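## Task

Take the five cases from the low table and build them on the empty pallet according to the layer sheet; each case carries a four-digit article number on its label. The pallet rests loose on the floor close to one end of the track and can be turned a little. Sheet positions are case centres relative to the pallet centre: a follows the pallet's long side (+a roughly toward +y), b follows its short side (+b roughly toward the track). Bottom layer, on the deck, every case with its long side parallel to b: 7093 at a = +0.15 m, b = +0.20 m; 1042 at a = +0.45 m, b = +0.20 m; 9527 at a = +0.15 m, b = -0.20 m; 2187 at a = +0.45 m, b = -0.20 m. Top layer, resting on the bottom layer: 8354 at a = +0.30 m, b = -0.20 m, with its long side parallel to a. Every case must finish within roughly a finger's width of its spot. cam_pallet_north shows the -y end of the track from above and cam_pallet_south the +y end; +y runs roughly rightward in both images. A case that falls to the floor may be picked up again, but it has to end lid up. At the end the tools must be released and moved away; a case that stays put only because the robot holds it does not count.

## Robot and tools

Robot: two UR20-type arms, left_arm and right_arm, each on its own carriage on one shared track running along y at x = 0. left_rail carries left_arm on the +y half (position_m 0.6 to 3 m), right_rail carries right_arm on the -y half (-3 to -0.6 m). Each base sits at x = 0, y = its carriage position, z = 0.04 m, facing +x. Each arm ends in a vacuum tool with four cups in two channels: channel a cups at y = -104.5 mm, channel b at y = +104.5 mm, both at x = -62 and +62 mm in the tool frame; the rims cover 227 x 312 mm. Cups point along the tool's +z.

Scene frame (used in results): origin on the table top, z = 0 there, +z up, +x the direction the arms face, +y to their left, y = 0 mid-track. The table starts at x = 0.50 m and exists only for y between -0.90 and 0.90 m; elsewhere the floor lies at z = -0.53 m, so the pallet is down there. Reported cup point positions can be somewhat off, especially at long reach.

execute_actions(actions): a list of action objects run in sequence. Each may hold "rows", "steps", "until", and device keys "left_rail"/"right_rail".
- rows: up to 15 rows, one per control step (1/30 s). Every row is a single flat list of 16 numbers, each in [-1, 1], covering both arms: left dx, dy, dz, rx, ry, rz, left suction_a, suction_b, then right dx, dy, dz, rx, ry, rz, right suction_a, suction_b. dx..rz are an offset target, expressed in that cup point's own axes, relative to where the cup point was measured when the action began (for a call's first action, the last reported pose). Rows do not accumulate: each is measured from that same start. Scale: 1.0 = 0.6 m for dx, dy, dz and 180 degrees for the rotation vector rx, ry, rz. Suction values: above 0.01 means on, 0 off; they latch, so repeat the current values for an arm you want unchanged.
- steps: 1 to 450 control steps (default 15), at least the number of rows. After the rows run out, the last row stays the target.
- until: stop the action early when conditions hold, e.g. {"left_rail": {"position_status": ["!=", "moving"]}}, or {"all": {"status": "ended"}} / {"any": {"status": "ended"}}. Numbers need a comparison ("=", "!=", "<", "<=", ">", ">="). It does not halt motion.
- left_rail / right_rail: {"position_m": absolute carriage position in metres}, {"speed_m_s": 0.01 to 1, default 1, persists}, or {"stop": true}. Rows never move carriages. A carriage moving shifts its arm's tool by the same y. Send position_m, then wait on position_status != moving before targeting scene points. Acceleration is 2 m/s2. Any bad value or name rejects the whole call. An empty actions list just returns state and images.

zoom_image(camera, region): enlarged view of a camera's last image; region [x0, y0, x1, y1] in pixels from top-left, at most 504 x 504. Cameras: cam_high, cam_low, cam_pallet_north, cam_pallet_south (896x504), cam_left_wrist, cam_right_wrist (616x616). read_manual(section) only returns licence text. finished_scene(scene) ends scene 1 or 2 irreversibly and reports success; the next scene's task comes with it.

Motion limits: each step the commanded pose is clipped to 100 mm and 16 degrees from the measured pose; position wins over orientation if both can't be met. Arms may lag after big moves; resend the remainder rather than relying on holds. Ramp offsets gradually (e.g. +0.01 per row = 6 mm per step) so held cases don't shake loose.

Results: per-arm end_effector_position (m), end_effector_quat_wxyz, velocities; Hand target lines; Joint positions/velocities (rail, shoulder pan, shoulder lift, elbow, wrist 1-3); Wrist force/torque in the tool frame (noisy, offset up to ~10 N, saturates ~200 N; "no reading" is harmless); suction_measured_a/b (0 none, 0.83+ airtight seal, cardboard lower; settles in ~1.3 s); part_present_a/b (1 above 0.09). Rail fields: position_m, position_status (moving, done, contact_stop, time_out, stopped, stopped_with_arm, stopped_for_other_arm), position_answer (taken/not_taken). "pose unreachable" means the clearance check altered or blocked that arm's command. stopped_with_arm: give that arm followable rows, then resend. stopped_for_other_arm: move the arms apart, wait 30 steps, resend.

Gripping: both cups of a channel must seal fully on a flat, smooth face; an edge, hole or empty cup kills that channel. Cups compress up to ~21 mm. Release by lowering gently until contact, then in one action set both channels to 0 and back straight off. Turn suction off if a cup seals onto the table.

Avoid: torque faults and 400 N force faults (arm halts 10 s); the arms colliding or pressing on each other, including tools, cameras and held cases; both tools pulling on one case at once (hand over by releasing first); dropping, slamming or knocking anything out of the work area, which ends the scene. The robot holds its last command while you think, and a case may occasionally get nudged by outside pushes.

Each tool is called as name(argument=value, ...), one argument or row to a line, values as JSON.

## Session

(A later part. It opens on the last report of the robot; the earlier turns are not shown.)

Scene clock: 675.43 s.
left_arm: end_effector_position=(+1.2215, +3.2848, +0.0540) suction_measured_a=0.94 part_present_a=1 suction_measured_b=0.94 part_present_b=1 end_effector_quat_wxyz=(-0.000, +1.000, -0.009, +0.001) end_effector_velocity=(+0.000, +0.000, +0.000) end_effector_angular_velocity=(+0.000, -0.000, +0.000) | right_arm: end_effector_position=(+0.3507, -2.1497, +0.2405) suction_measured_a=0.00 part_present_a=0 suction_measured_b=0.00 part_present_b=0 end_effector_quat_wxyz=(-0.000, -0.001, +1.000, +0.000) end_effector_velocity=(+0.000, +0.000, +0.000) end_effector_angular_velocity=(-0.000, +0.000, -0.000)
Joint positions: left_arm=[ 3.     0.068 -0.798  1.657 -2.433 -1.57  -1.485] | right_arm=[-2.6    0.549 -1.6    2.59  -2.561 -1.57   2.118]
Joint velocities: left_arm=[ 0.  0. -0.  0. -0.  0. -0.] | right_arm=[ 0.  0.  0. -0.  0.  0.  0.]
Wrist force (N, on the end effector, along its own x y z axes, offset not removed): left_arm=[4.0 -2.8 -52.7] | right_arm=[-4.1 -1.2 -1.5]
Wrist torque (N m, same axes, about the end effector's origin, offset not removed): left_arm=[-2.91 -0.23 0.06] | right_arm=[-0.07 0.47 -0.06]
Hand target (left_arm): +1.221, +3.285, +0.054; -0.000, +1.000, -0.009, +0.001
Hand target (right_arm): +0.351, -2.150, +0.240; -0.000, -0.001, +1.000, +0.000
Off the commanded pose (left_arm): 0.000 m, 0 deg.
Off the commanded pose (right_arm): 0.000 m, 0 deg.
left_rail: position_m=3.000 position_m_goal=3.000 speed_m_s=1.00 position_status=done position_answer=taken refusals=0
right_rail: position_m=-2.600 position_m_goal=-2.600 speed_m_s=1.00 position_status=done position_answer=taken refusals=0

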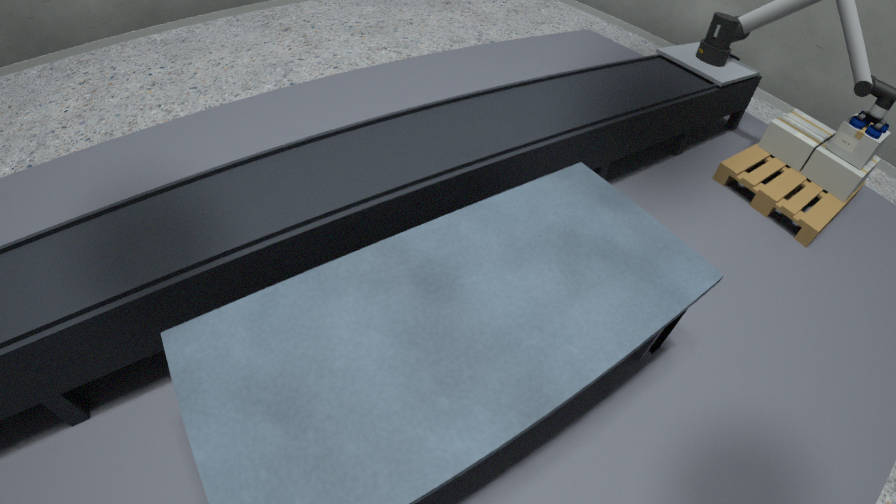

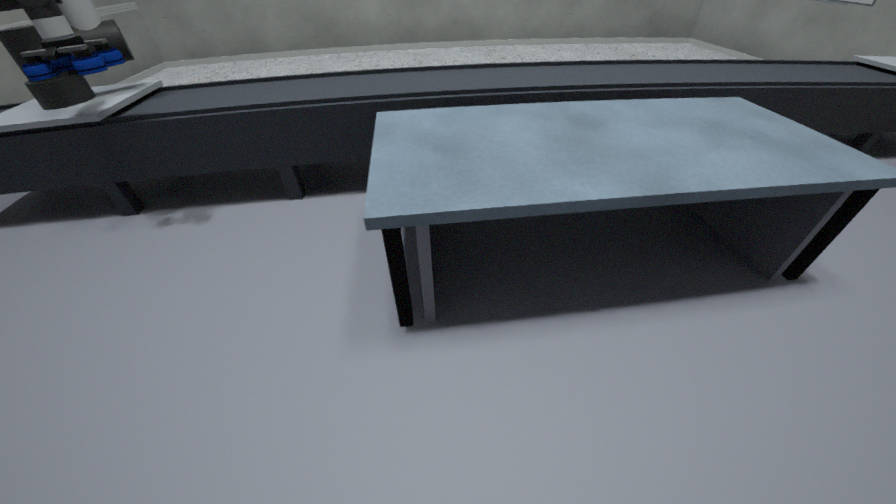

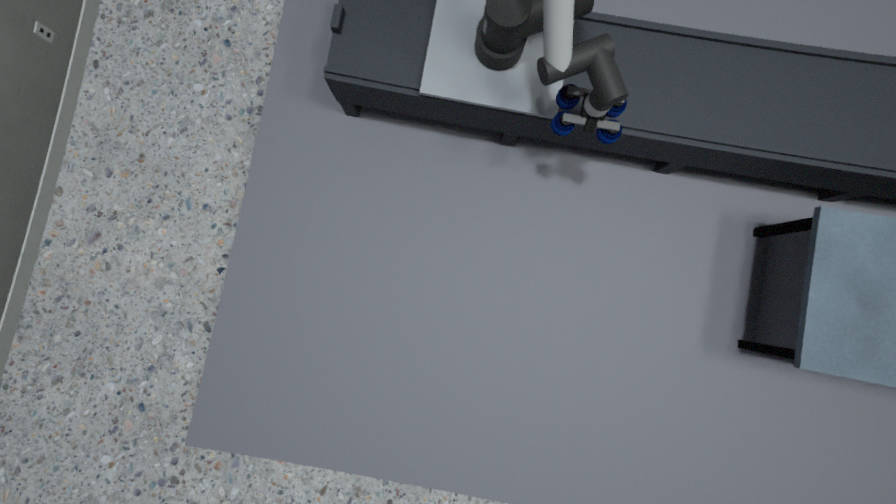

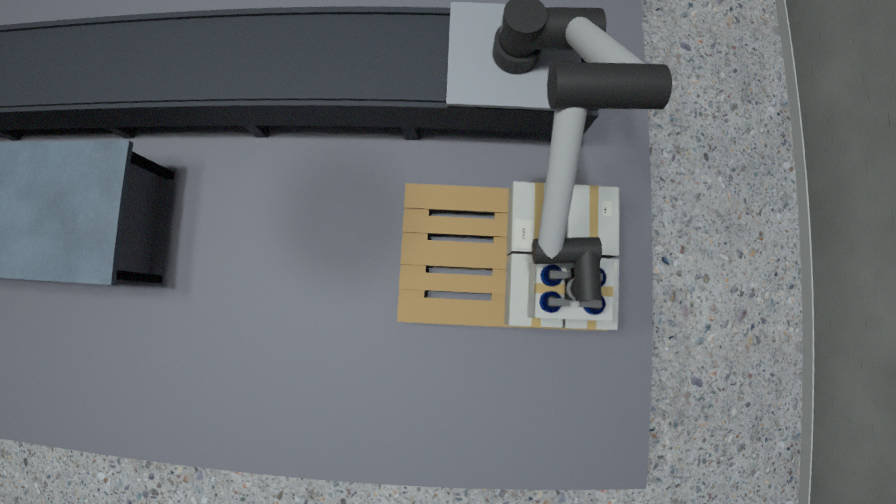

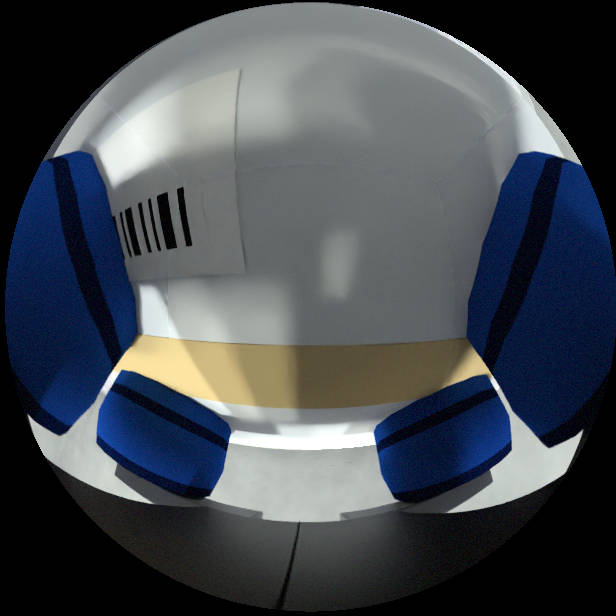

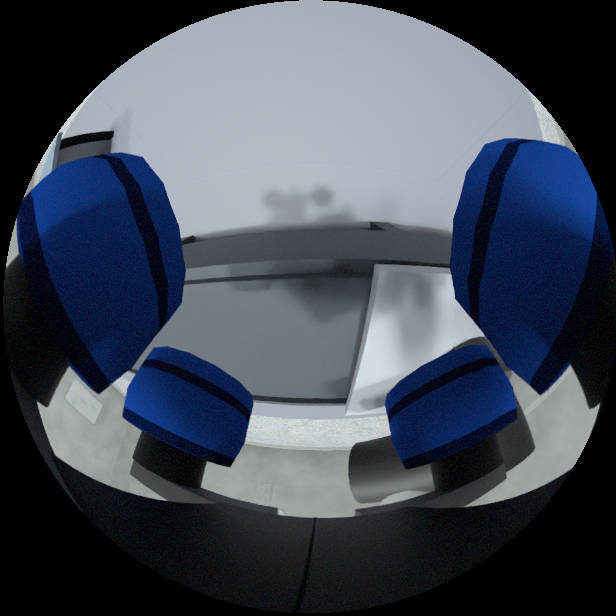

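execute_actions(
  actions=[
    {"rows": [[0,0,0.0025,0,0,0,1,1,0,0,0,0,0,0,0,0]], "steps": 2},
  ],
)

Scene clock: 678.03 s.
left_arm: end_effector_position=(+1.2215, +3.2848, +0.0539) suction_measured_a=0.94 part_present_a=1 suction_measured_b=0.94 part_present_b=1 end_effector_quat_wxyz=(-0.000, +1.000, -0.009, +0.001) end_effector_velocity=(+0.001, +0.000, -0.006) end_effector_angular_velocity=(+0.000, -0.002, +0.000) | right_arm: end_effector_position=(+0.3507, -2.1497, +0.2405) suction_measured_a=0.00 part_present_a=0 suction_measured_b=0.00 part_present_b=0 end_effector_quat_wxyz=(-0.000, -0.001, +1.000, +0.000) end_effector_velocity=(-0.000, +0.000, +0.000) end_effector_angular_velocity=(+0.000, -0.000, -0.000)
Joint positions: left_arm=[ 3.     0.068 -0.798  1.657 -2.433 -1.57  -1.485] | right_arm=[-2.6    0.549 -1.6    2.59  -2.561 -1.57   2.118]
Joint velocities: left_arm=[ 0.     0.     0.006  0.    -0.008 -0.    -0.   ] | right_arm=[ 0.  0. -0.  0.  0.  0.  0.]
Wrist force (N, on the end effector, along its own x y z axes, offset not removed): left_arm=[-1.8 -1.2 -60.1] | right_arm=[-1.6 -1.8 -1.2]
Wrist torque (N m, same axes, about the end effector's origin, offset not removed): left_arm=[-2.50 0.48 -0.05] | right_arm=[-0.10 0.20 -0.10]
Hand target (left_arm): +1.221, +3.285, +0.052; -0.000, +1.000, -0.009, +0.001
Hand target (right_arm): +0.351, -2.150, +0.240; -0.000, -0.001, +1.000, +0.000
Off the commanded pose (left_arm): 0.001 m, 0 deg.
Off the commanded pose (right_arm): 0.000 m, 0 deg.
left_rail: position_m=3.000 position_m_goal=3.000 speed_m_s=1.00 position_status=done position_answer=taken refusals=0
right_rail: position_m=-2.600 position_m_goal=-2.600 speed_m_s=1.00 position_status=done position_answer=taken refusals=0

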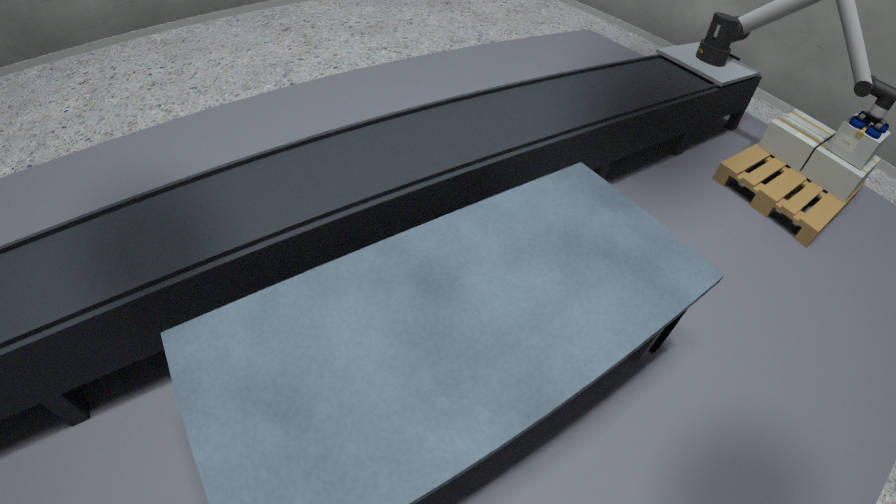

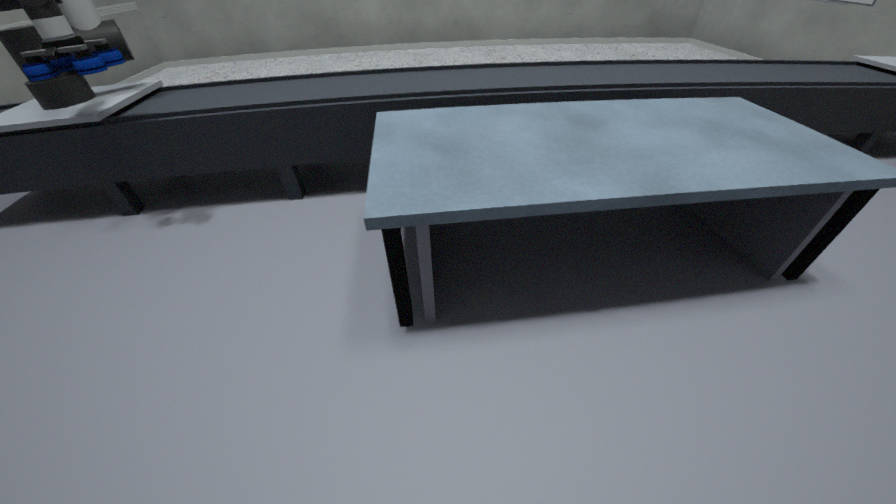

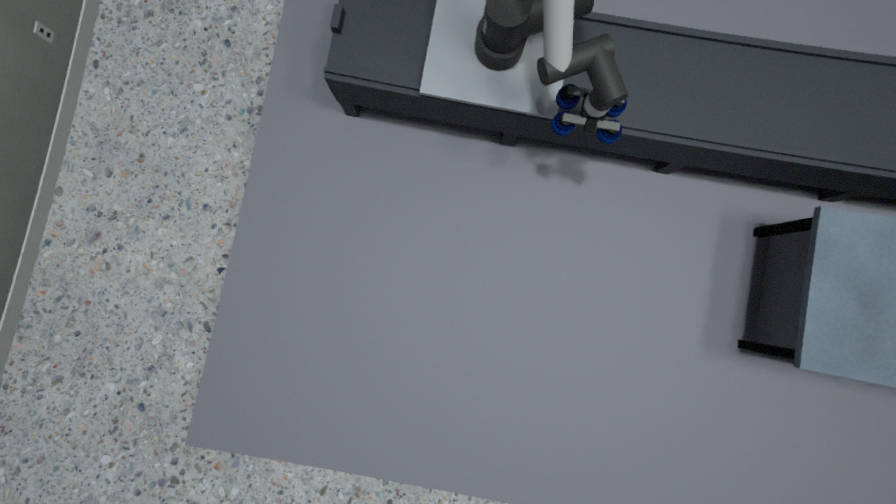

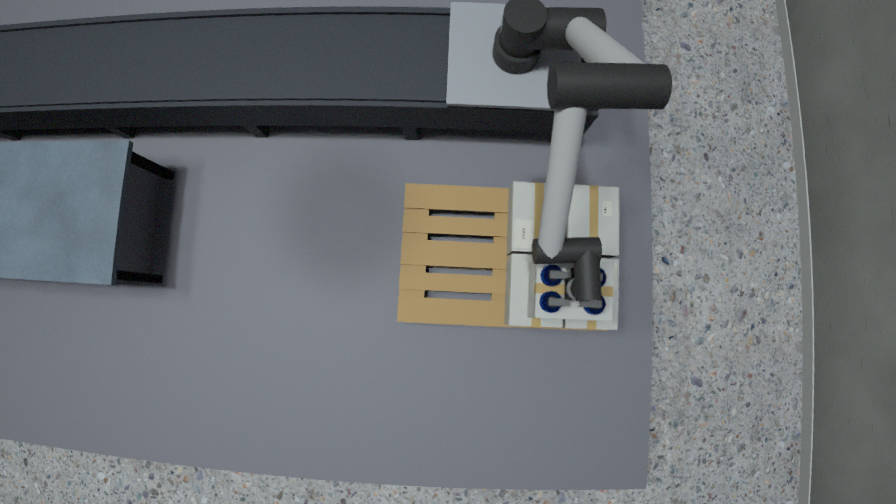

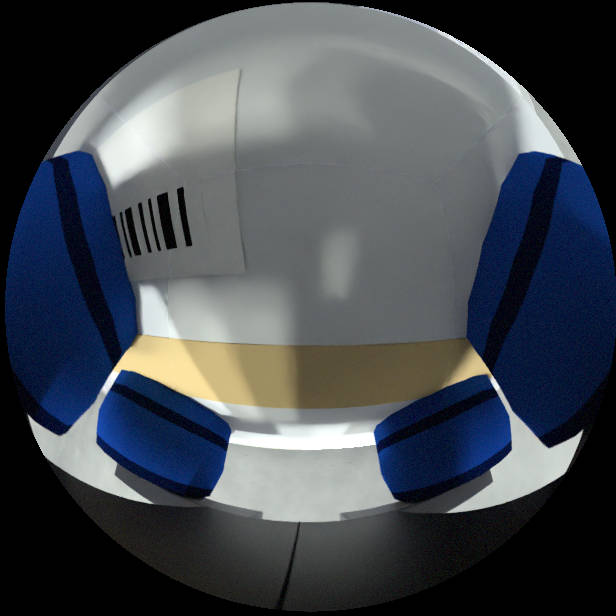

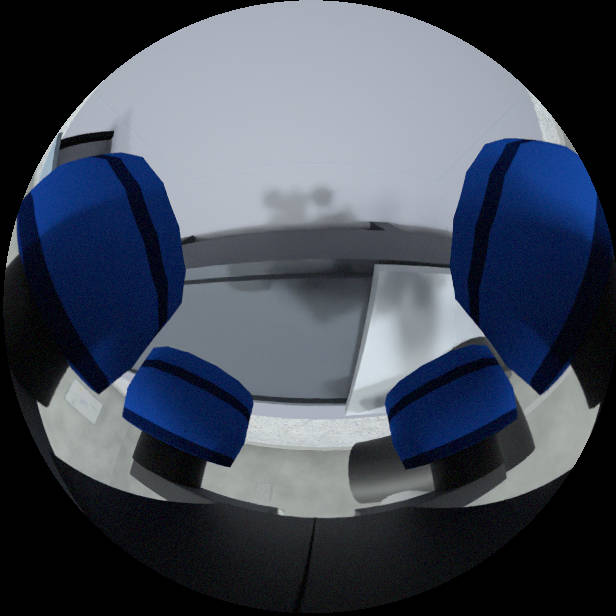

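execute_actions(
  actions=[],
)

Scene clock: 678.83 s.
left_arm: end_effector_position=(+1.2215, +3.2848, +0.0525) suction_measured_a=0.94 part_present_a=1 suction_measured_b=0.94 part_present_b=1 end_effector_quat_wxyz=(-0.000, +1.000, -0.009, +0.001) end_effector_velocity=(-0.000, -0.000, -0.000) end_effector_angular_velocity=(-0.000, +0.000, -0.000) | right_arm: end_effector_position=(+0.3507, -2.1497, +0.2405) suction_measured_a=0.00 part_present_a=0 suction_measured_b=0.00 part_present_b=0 end_effector_quat_wxyz=(-0.000, -0.001, +1.000, +0.000) end_effector_velocity=(-0.000, +0.000, +0.000) end_effector_angular_velocity=(+0.000, -0.000, +0.000)
Joint positions: left_arm=[ 3.     0.068 -0.797  1.657 -2.434 -1.57  -1.485] | right_arm=[-2.6    0.549 -1.6    2.59  -2.561 -1.57   2.118]
Joint velocities: left_arm=[ 0.  0.  0.  0. -0.  0.  0.] | right_arm=[ 0.  0. -0.  0. -0.  0. -0.]
Wrist force (N, on the end effector, along its own x y z axes, offset not removed): left_arm=[2.0 0.6 -55.2] | right_arm=[-4.0 -4.3 -1.5]
Wrist torque (N m, same axes, about the end effector's origin, offset not removed): left_arm=[-2.59 0.42 0.04] | right_arm=[-0.51 0.49 -0.08]
Hand target (left_arm): +1.221, +3.285, +0.052; -0.000, +1.000, -0.009, +0.001
Hand target (right_arm): +0.351, -2.150, +0.240; -0.000, -0.001, +1.000, +0.000
Off the commanded pose (left_arm): 0.000 m, 0 deg.
Off the commanded pose (right_arm): 0.000 m, 0 deg.
left_rail: position_m=3.000 position_m_goal=3.000 speed_m_s=1.00 position_status=done position_answer=taken refusals=0
right_rail: position_m=-2.600 position_m_goal=-2.600 speed_m_s=1.00 position_status=done position_answer=taken refusals=0

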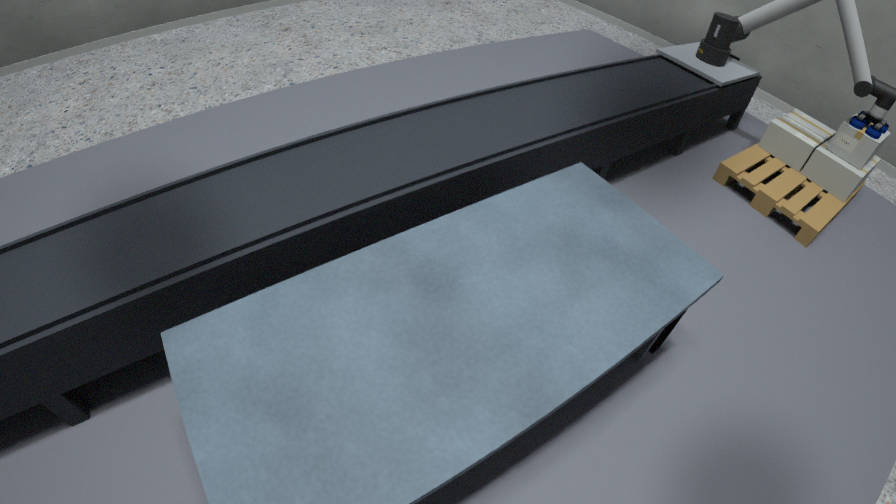

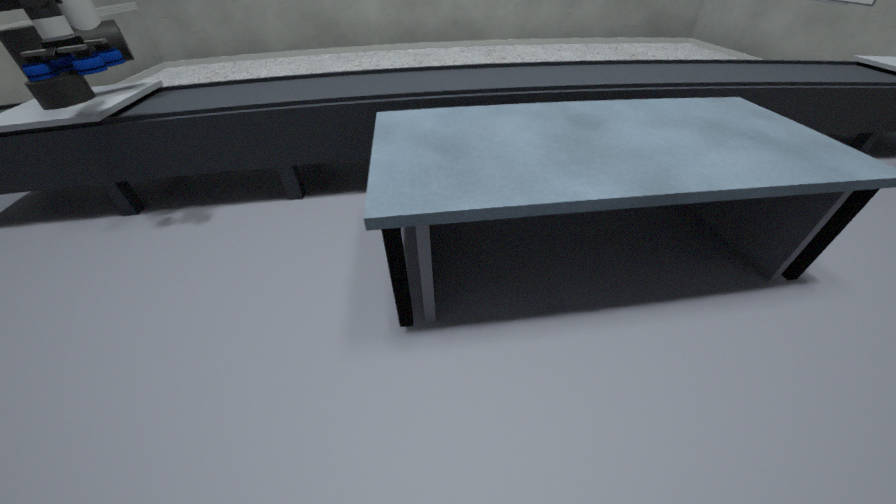

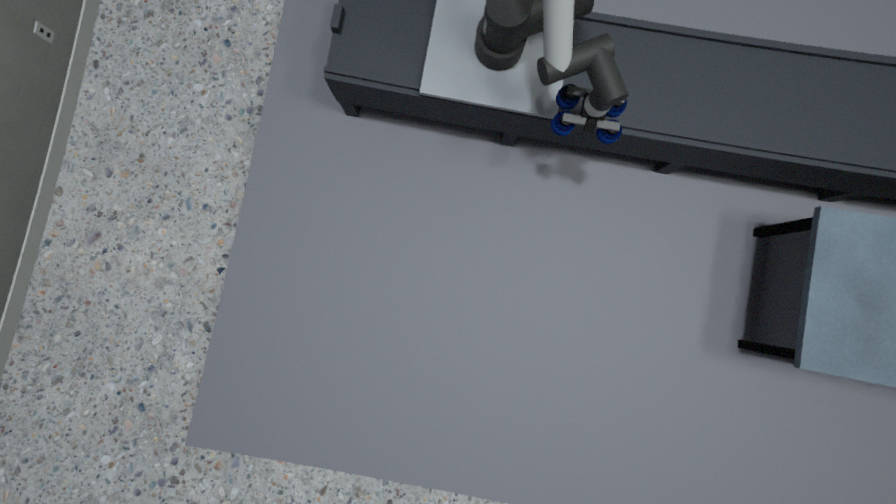

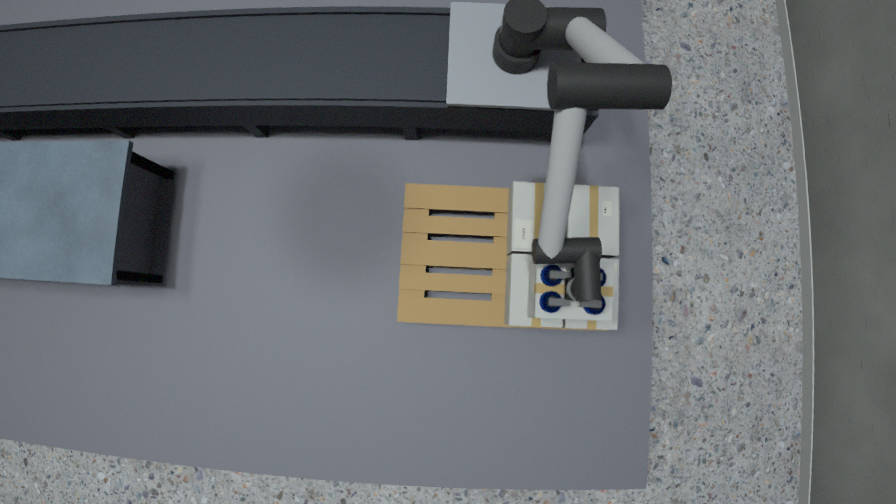

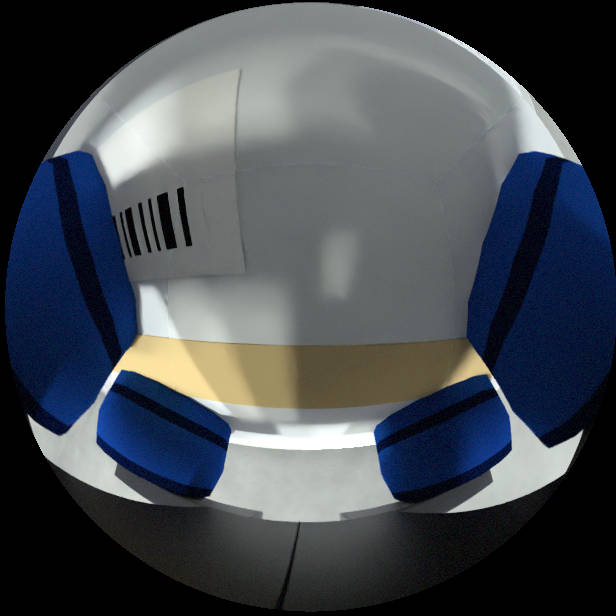

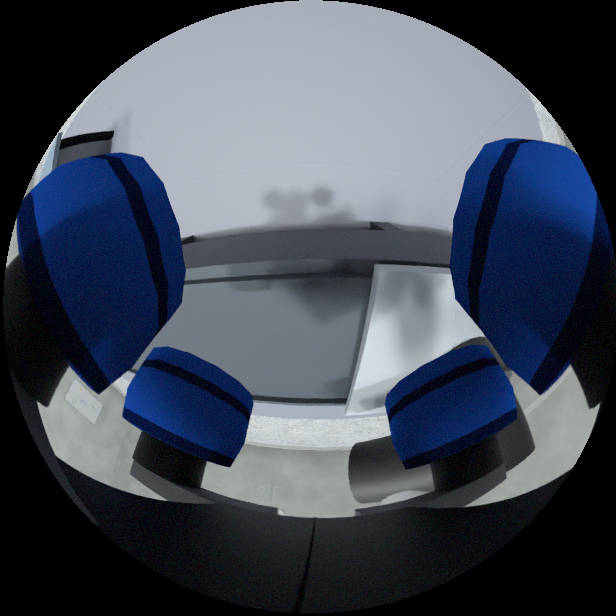

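execute_actions(
  actions=[
    {"rows": [[0,0,0.0025,0,0,0,1,1,0,0,0,0,0,0,0,0]], "steps": 2},
  ],
)

zoom_image(
  camera="cam_high",
  region=[740, 90, 896, 250],
)

Scene clock: 681.10 s.
left_arm: end_effector_position=(+1.2215, +3.2848, +0.0524) suction_measured_a=0.94 part_present_a=1 suction_measured_b=0.94 part_present_b=1 end_effector_quat_wxyz=(-0.000, +1.000, -0.009, +0.001) end_effector_velocity=(+0.001, +0.000, -0.006) end_effector_angular_velocity=(+0.000, -0.002, -0.000) | right_arm: end_effector_position=(+0.3507, -2.1497, +0.2405) suction_measured_a=0.00 part_present_a=0 suction_measured_b=0.00 part_present_b=0 end_effector_quat_wxyz=(-0.000, -0.001, +1.000, +0.000) end_effector_velocity=(+0.000, -0.000, -0.000) end_effector_angular_velocity=(-0.000, +0.000, -0.000)
Joint positions: left_arm=[ 3.     0.068 -0.797  1.657 -2.434 -1.57  -1.485] | right_arm=[-2.6    0.549 -1.6    2.59  -2.561 -1.57   2.118]
Joint velocities: left_arm=[ 0.     0.     0.006  0.    -0.008  0.     0.   ] | right_arm=[ 0. -0.  0. -0. -0. -0. -0.]
Wrist force (N, on the end effector, along its own x y z axes, offset not removed): left_arm=[3.8 -1.4 -55.8] | right_arm=[-1.7 -3.9 -1.7]
Wrist torque (N m, same axes, about the end effector's origin, offset not removed): left_arm=[-2.57 -0.31 0.07] | right_arm=[-0.35 0.19 -0.15]
Hand target (left_arm): +1.221, +3.285, +0.051; -0.000, +1.000, -0.009, +0.001
Hand target (right_arm): +0.351, -2.150, +0.240; -0.000, -0.001, +1.000, +0.000
Off the commanded pose (left_arm): 0.001 m, 0 deg.
Off the commanded pose (right_arm): 0.000 m, 0 deg.
left_rail: position_m=3.000 position_m_goal=3.000 speed_m_s=1.00 position_status=done position_answer=taken refusals=0
right_rail: position_m=-2.600 position_m_goal=-2.600 speed_m_s=1.00 position_status=done position_answer=taken refusals=0

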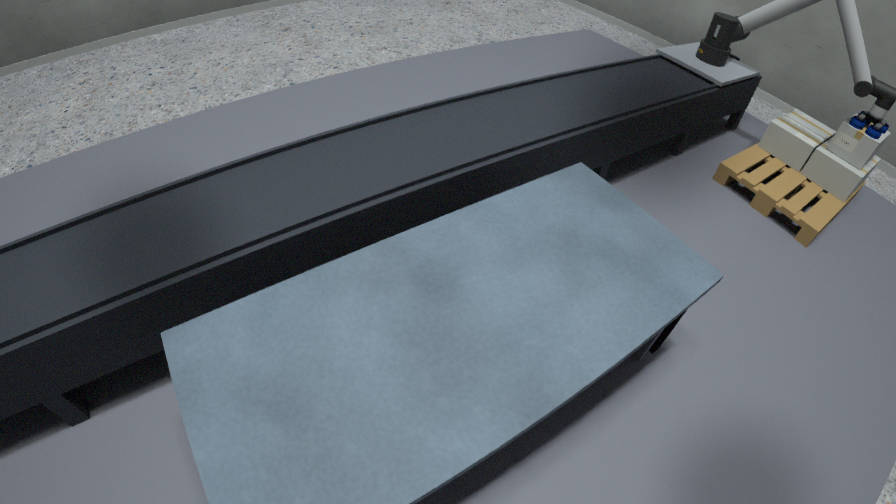

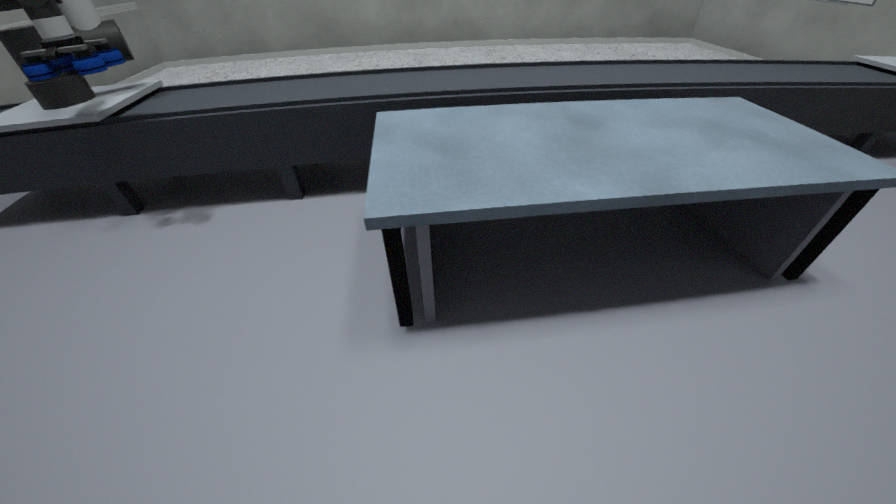

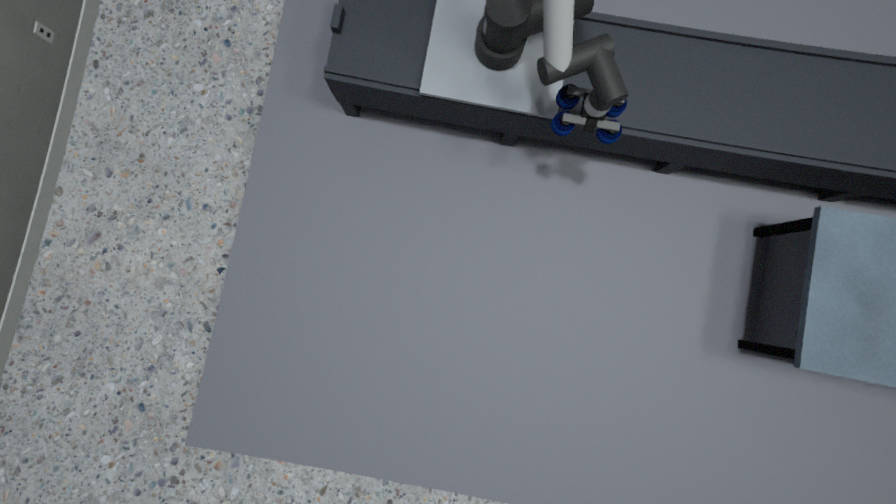

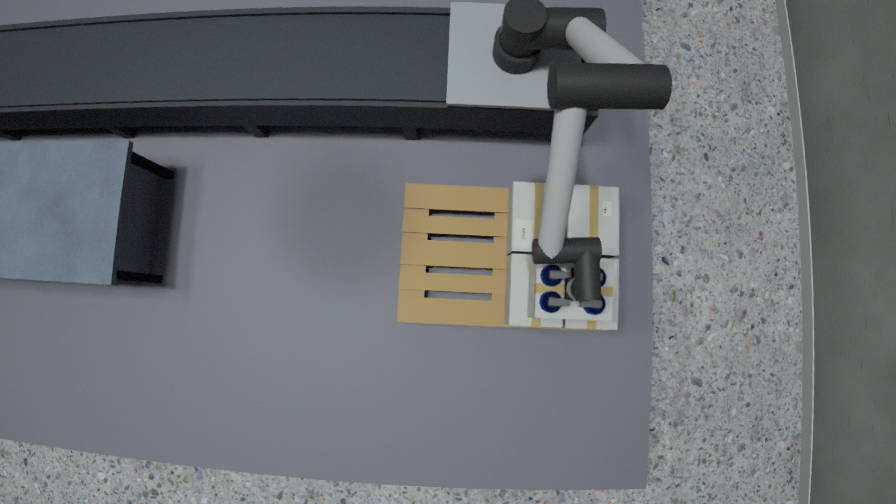

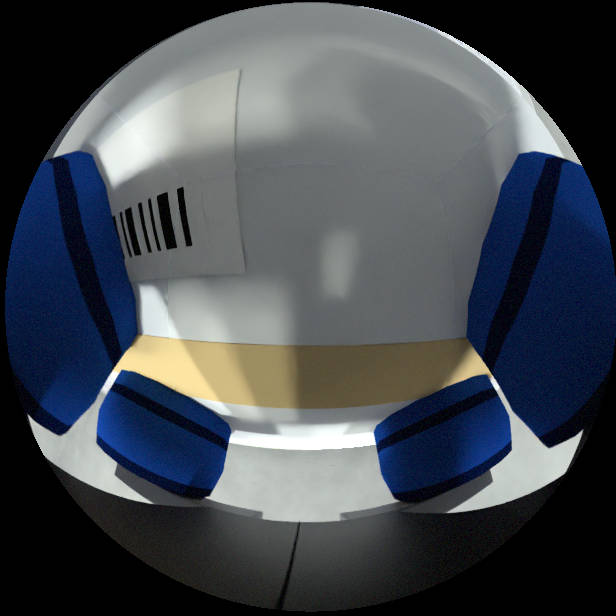

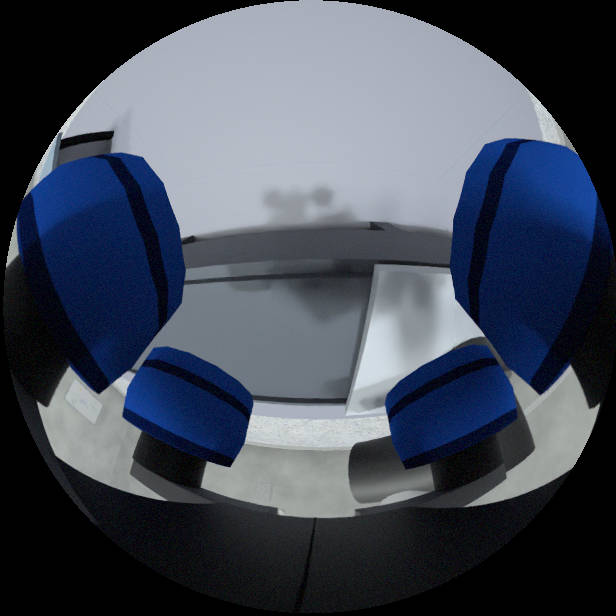

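Region (740, 90, 896, 250) of cam_high's 896x504 image, scaled by 3.150, with more detail than that image has; it fills the left 491 columns of this view, and the rest is white.

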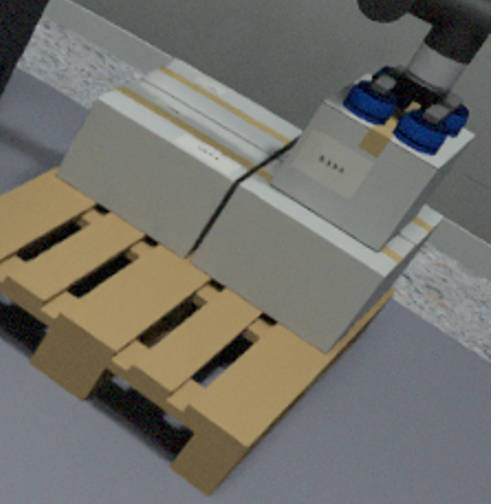

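execute_actions(
  actions=[],
)

Scene clock: 682.80 s.
left_arm: end_effector_position=(+1.2215, +3.2848, +0.0510) suction_measured_a=0.94 part_present_a=1 suction_measured_b=0.94 part_present_b=1 end_effector_quat_wxyz=(-0.000, +1.000, -0.009, +0.001) end_effector_velocity=(-0.000, -0.000, -0.000) end_effector_angular_velocity=(+0.000, +0.000, -0.000) | right_arm: end_effector_position=(+0.3507, -2.1497, +0.2405) suction_measured_a=0.00 part_present_a=0 suction_measured_b=0.00 part_present_b=0 end_effector_quat_wxyz=(-0.000, -0.001, +1.000, +0.000) end_effector_velocity=(-0.000, -0.000, -0.000) end_effector_angular_velocity=(-0.000, +0.000, -0.000)
Joint positions: left_arm=[ 3.     0.068 -0.795  1.657 -2.436 -1.57  -1.485] | right_arm=[-2.6    0.549 -1.6    2.59  -2.561 -1.57   2.118]
Joint velocities: left_arm=[ 0. -0.  0. -0. -0.  0.  0.] | right_arm=[ 0. -0.  0. -0.  0.  0.  0.]
Wrist force (N, on the end effector, along its own x y z axes, offset not removed): left_arm=[1.7 -0.2 -56.2] | right_arm=[-2.9 -2.2 -0.4]
Wrist torque (N m, same axes, about the end effector's origin, offset not removed): left_arm=[-2.46 0.29 0.17] | right_arm=[-0.18 0.36 -0.01]
Hand target (left_arm): +1.221, +3.285, +0.051; -0.000, +1.000, -0.009, +0.001
Hand target (right_arm): +0.351, -2.150, +0.240; -0.000, -0.001, +1.000, +0.000
Off the commanded pose (left_arm): 0.000 m, 0 deg.
Off the commanded pose (right_arm): 0.000 m, 0 deg.
left_rail: position_m=3.000 position_m_goal=3.000 speed_m_s=1.00 position_status=done position_answer=taken refusals=0
right_rail: position_m=-2.600 position_m_goal=-2.600 speed_m_s=1.00 position_status=done position_answer=taken refusals=0

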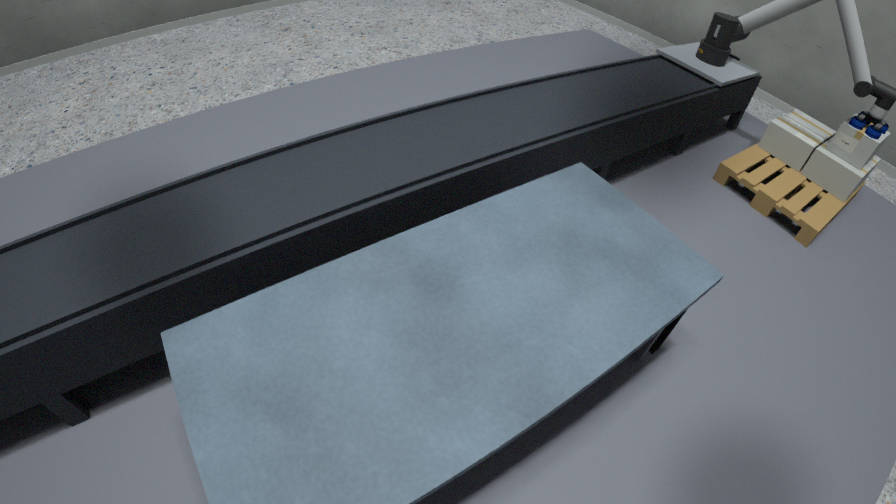

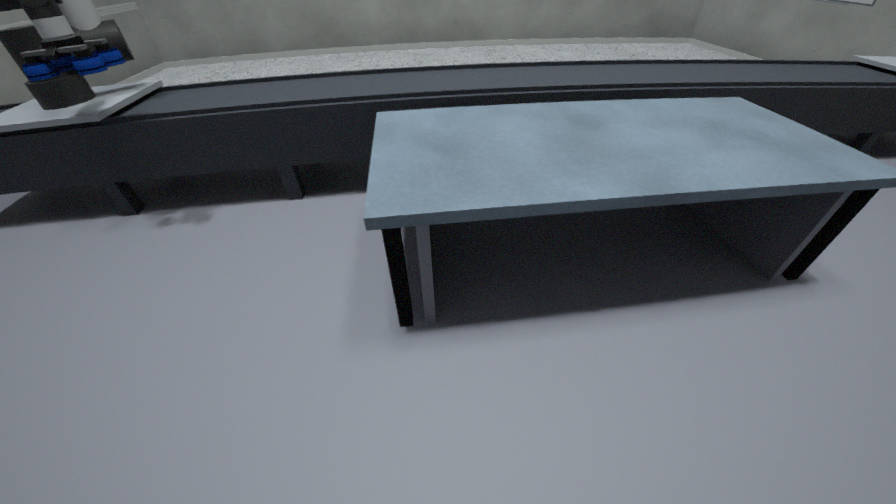

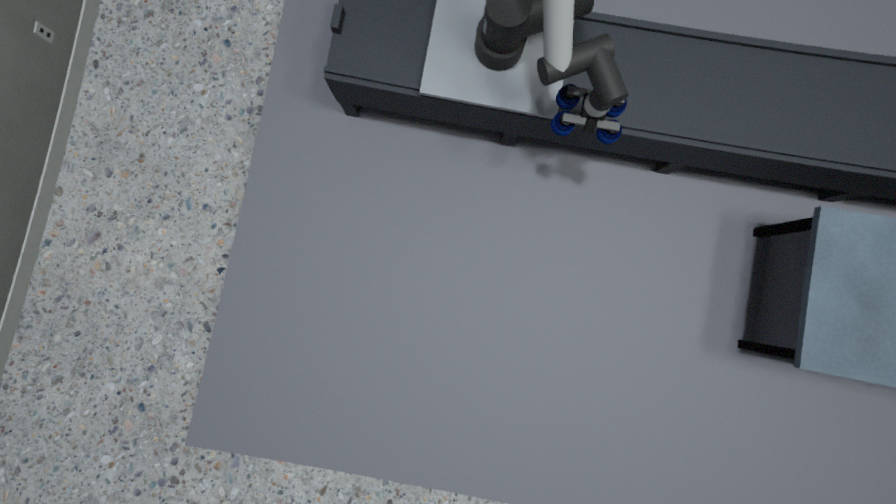

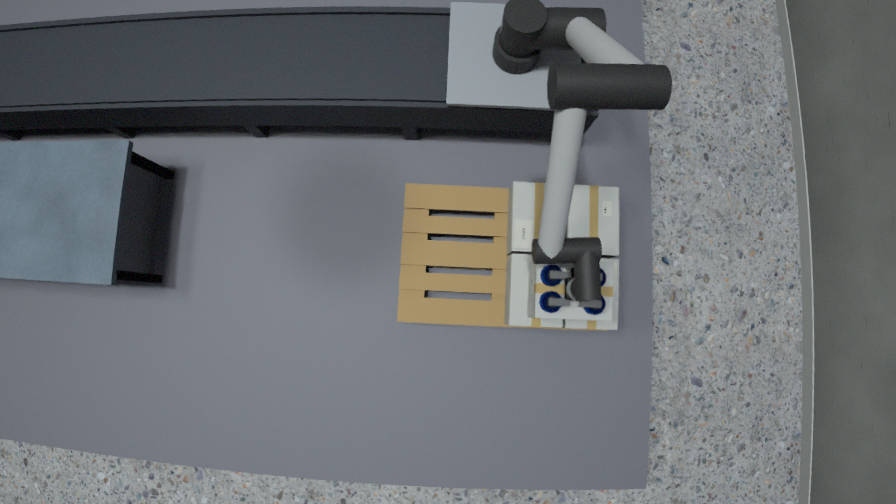

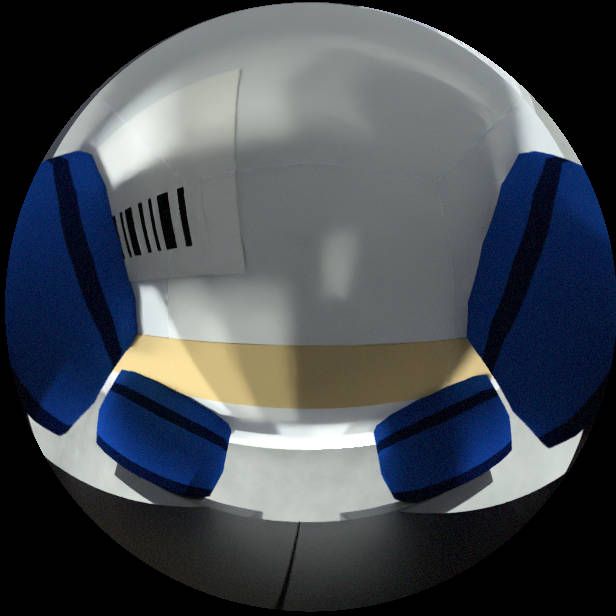

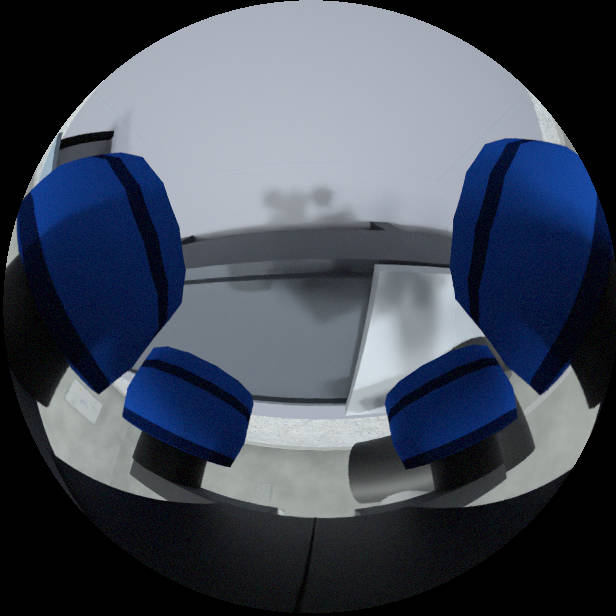

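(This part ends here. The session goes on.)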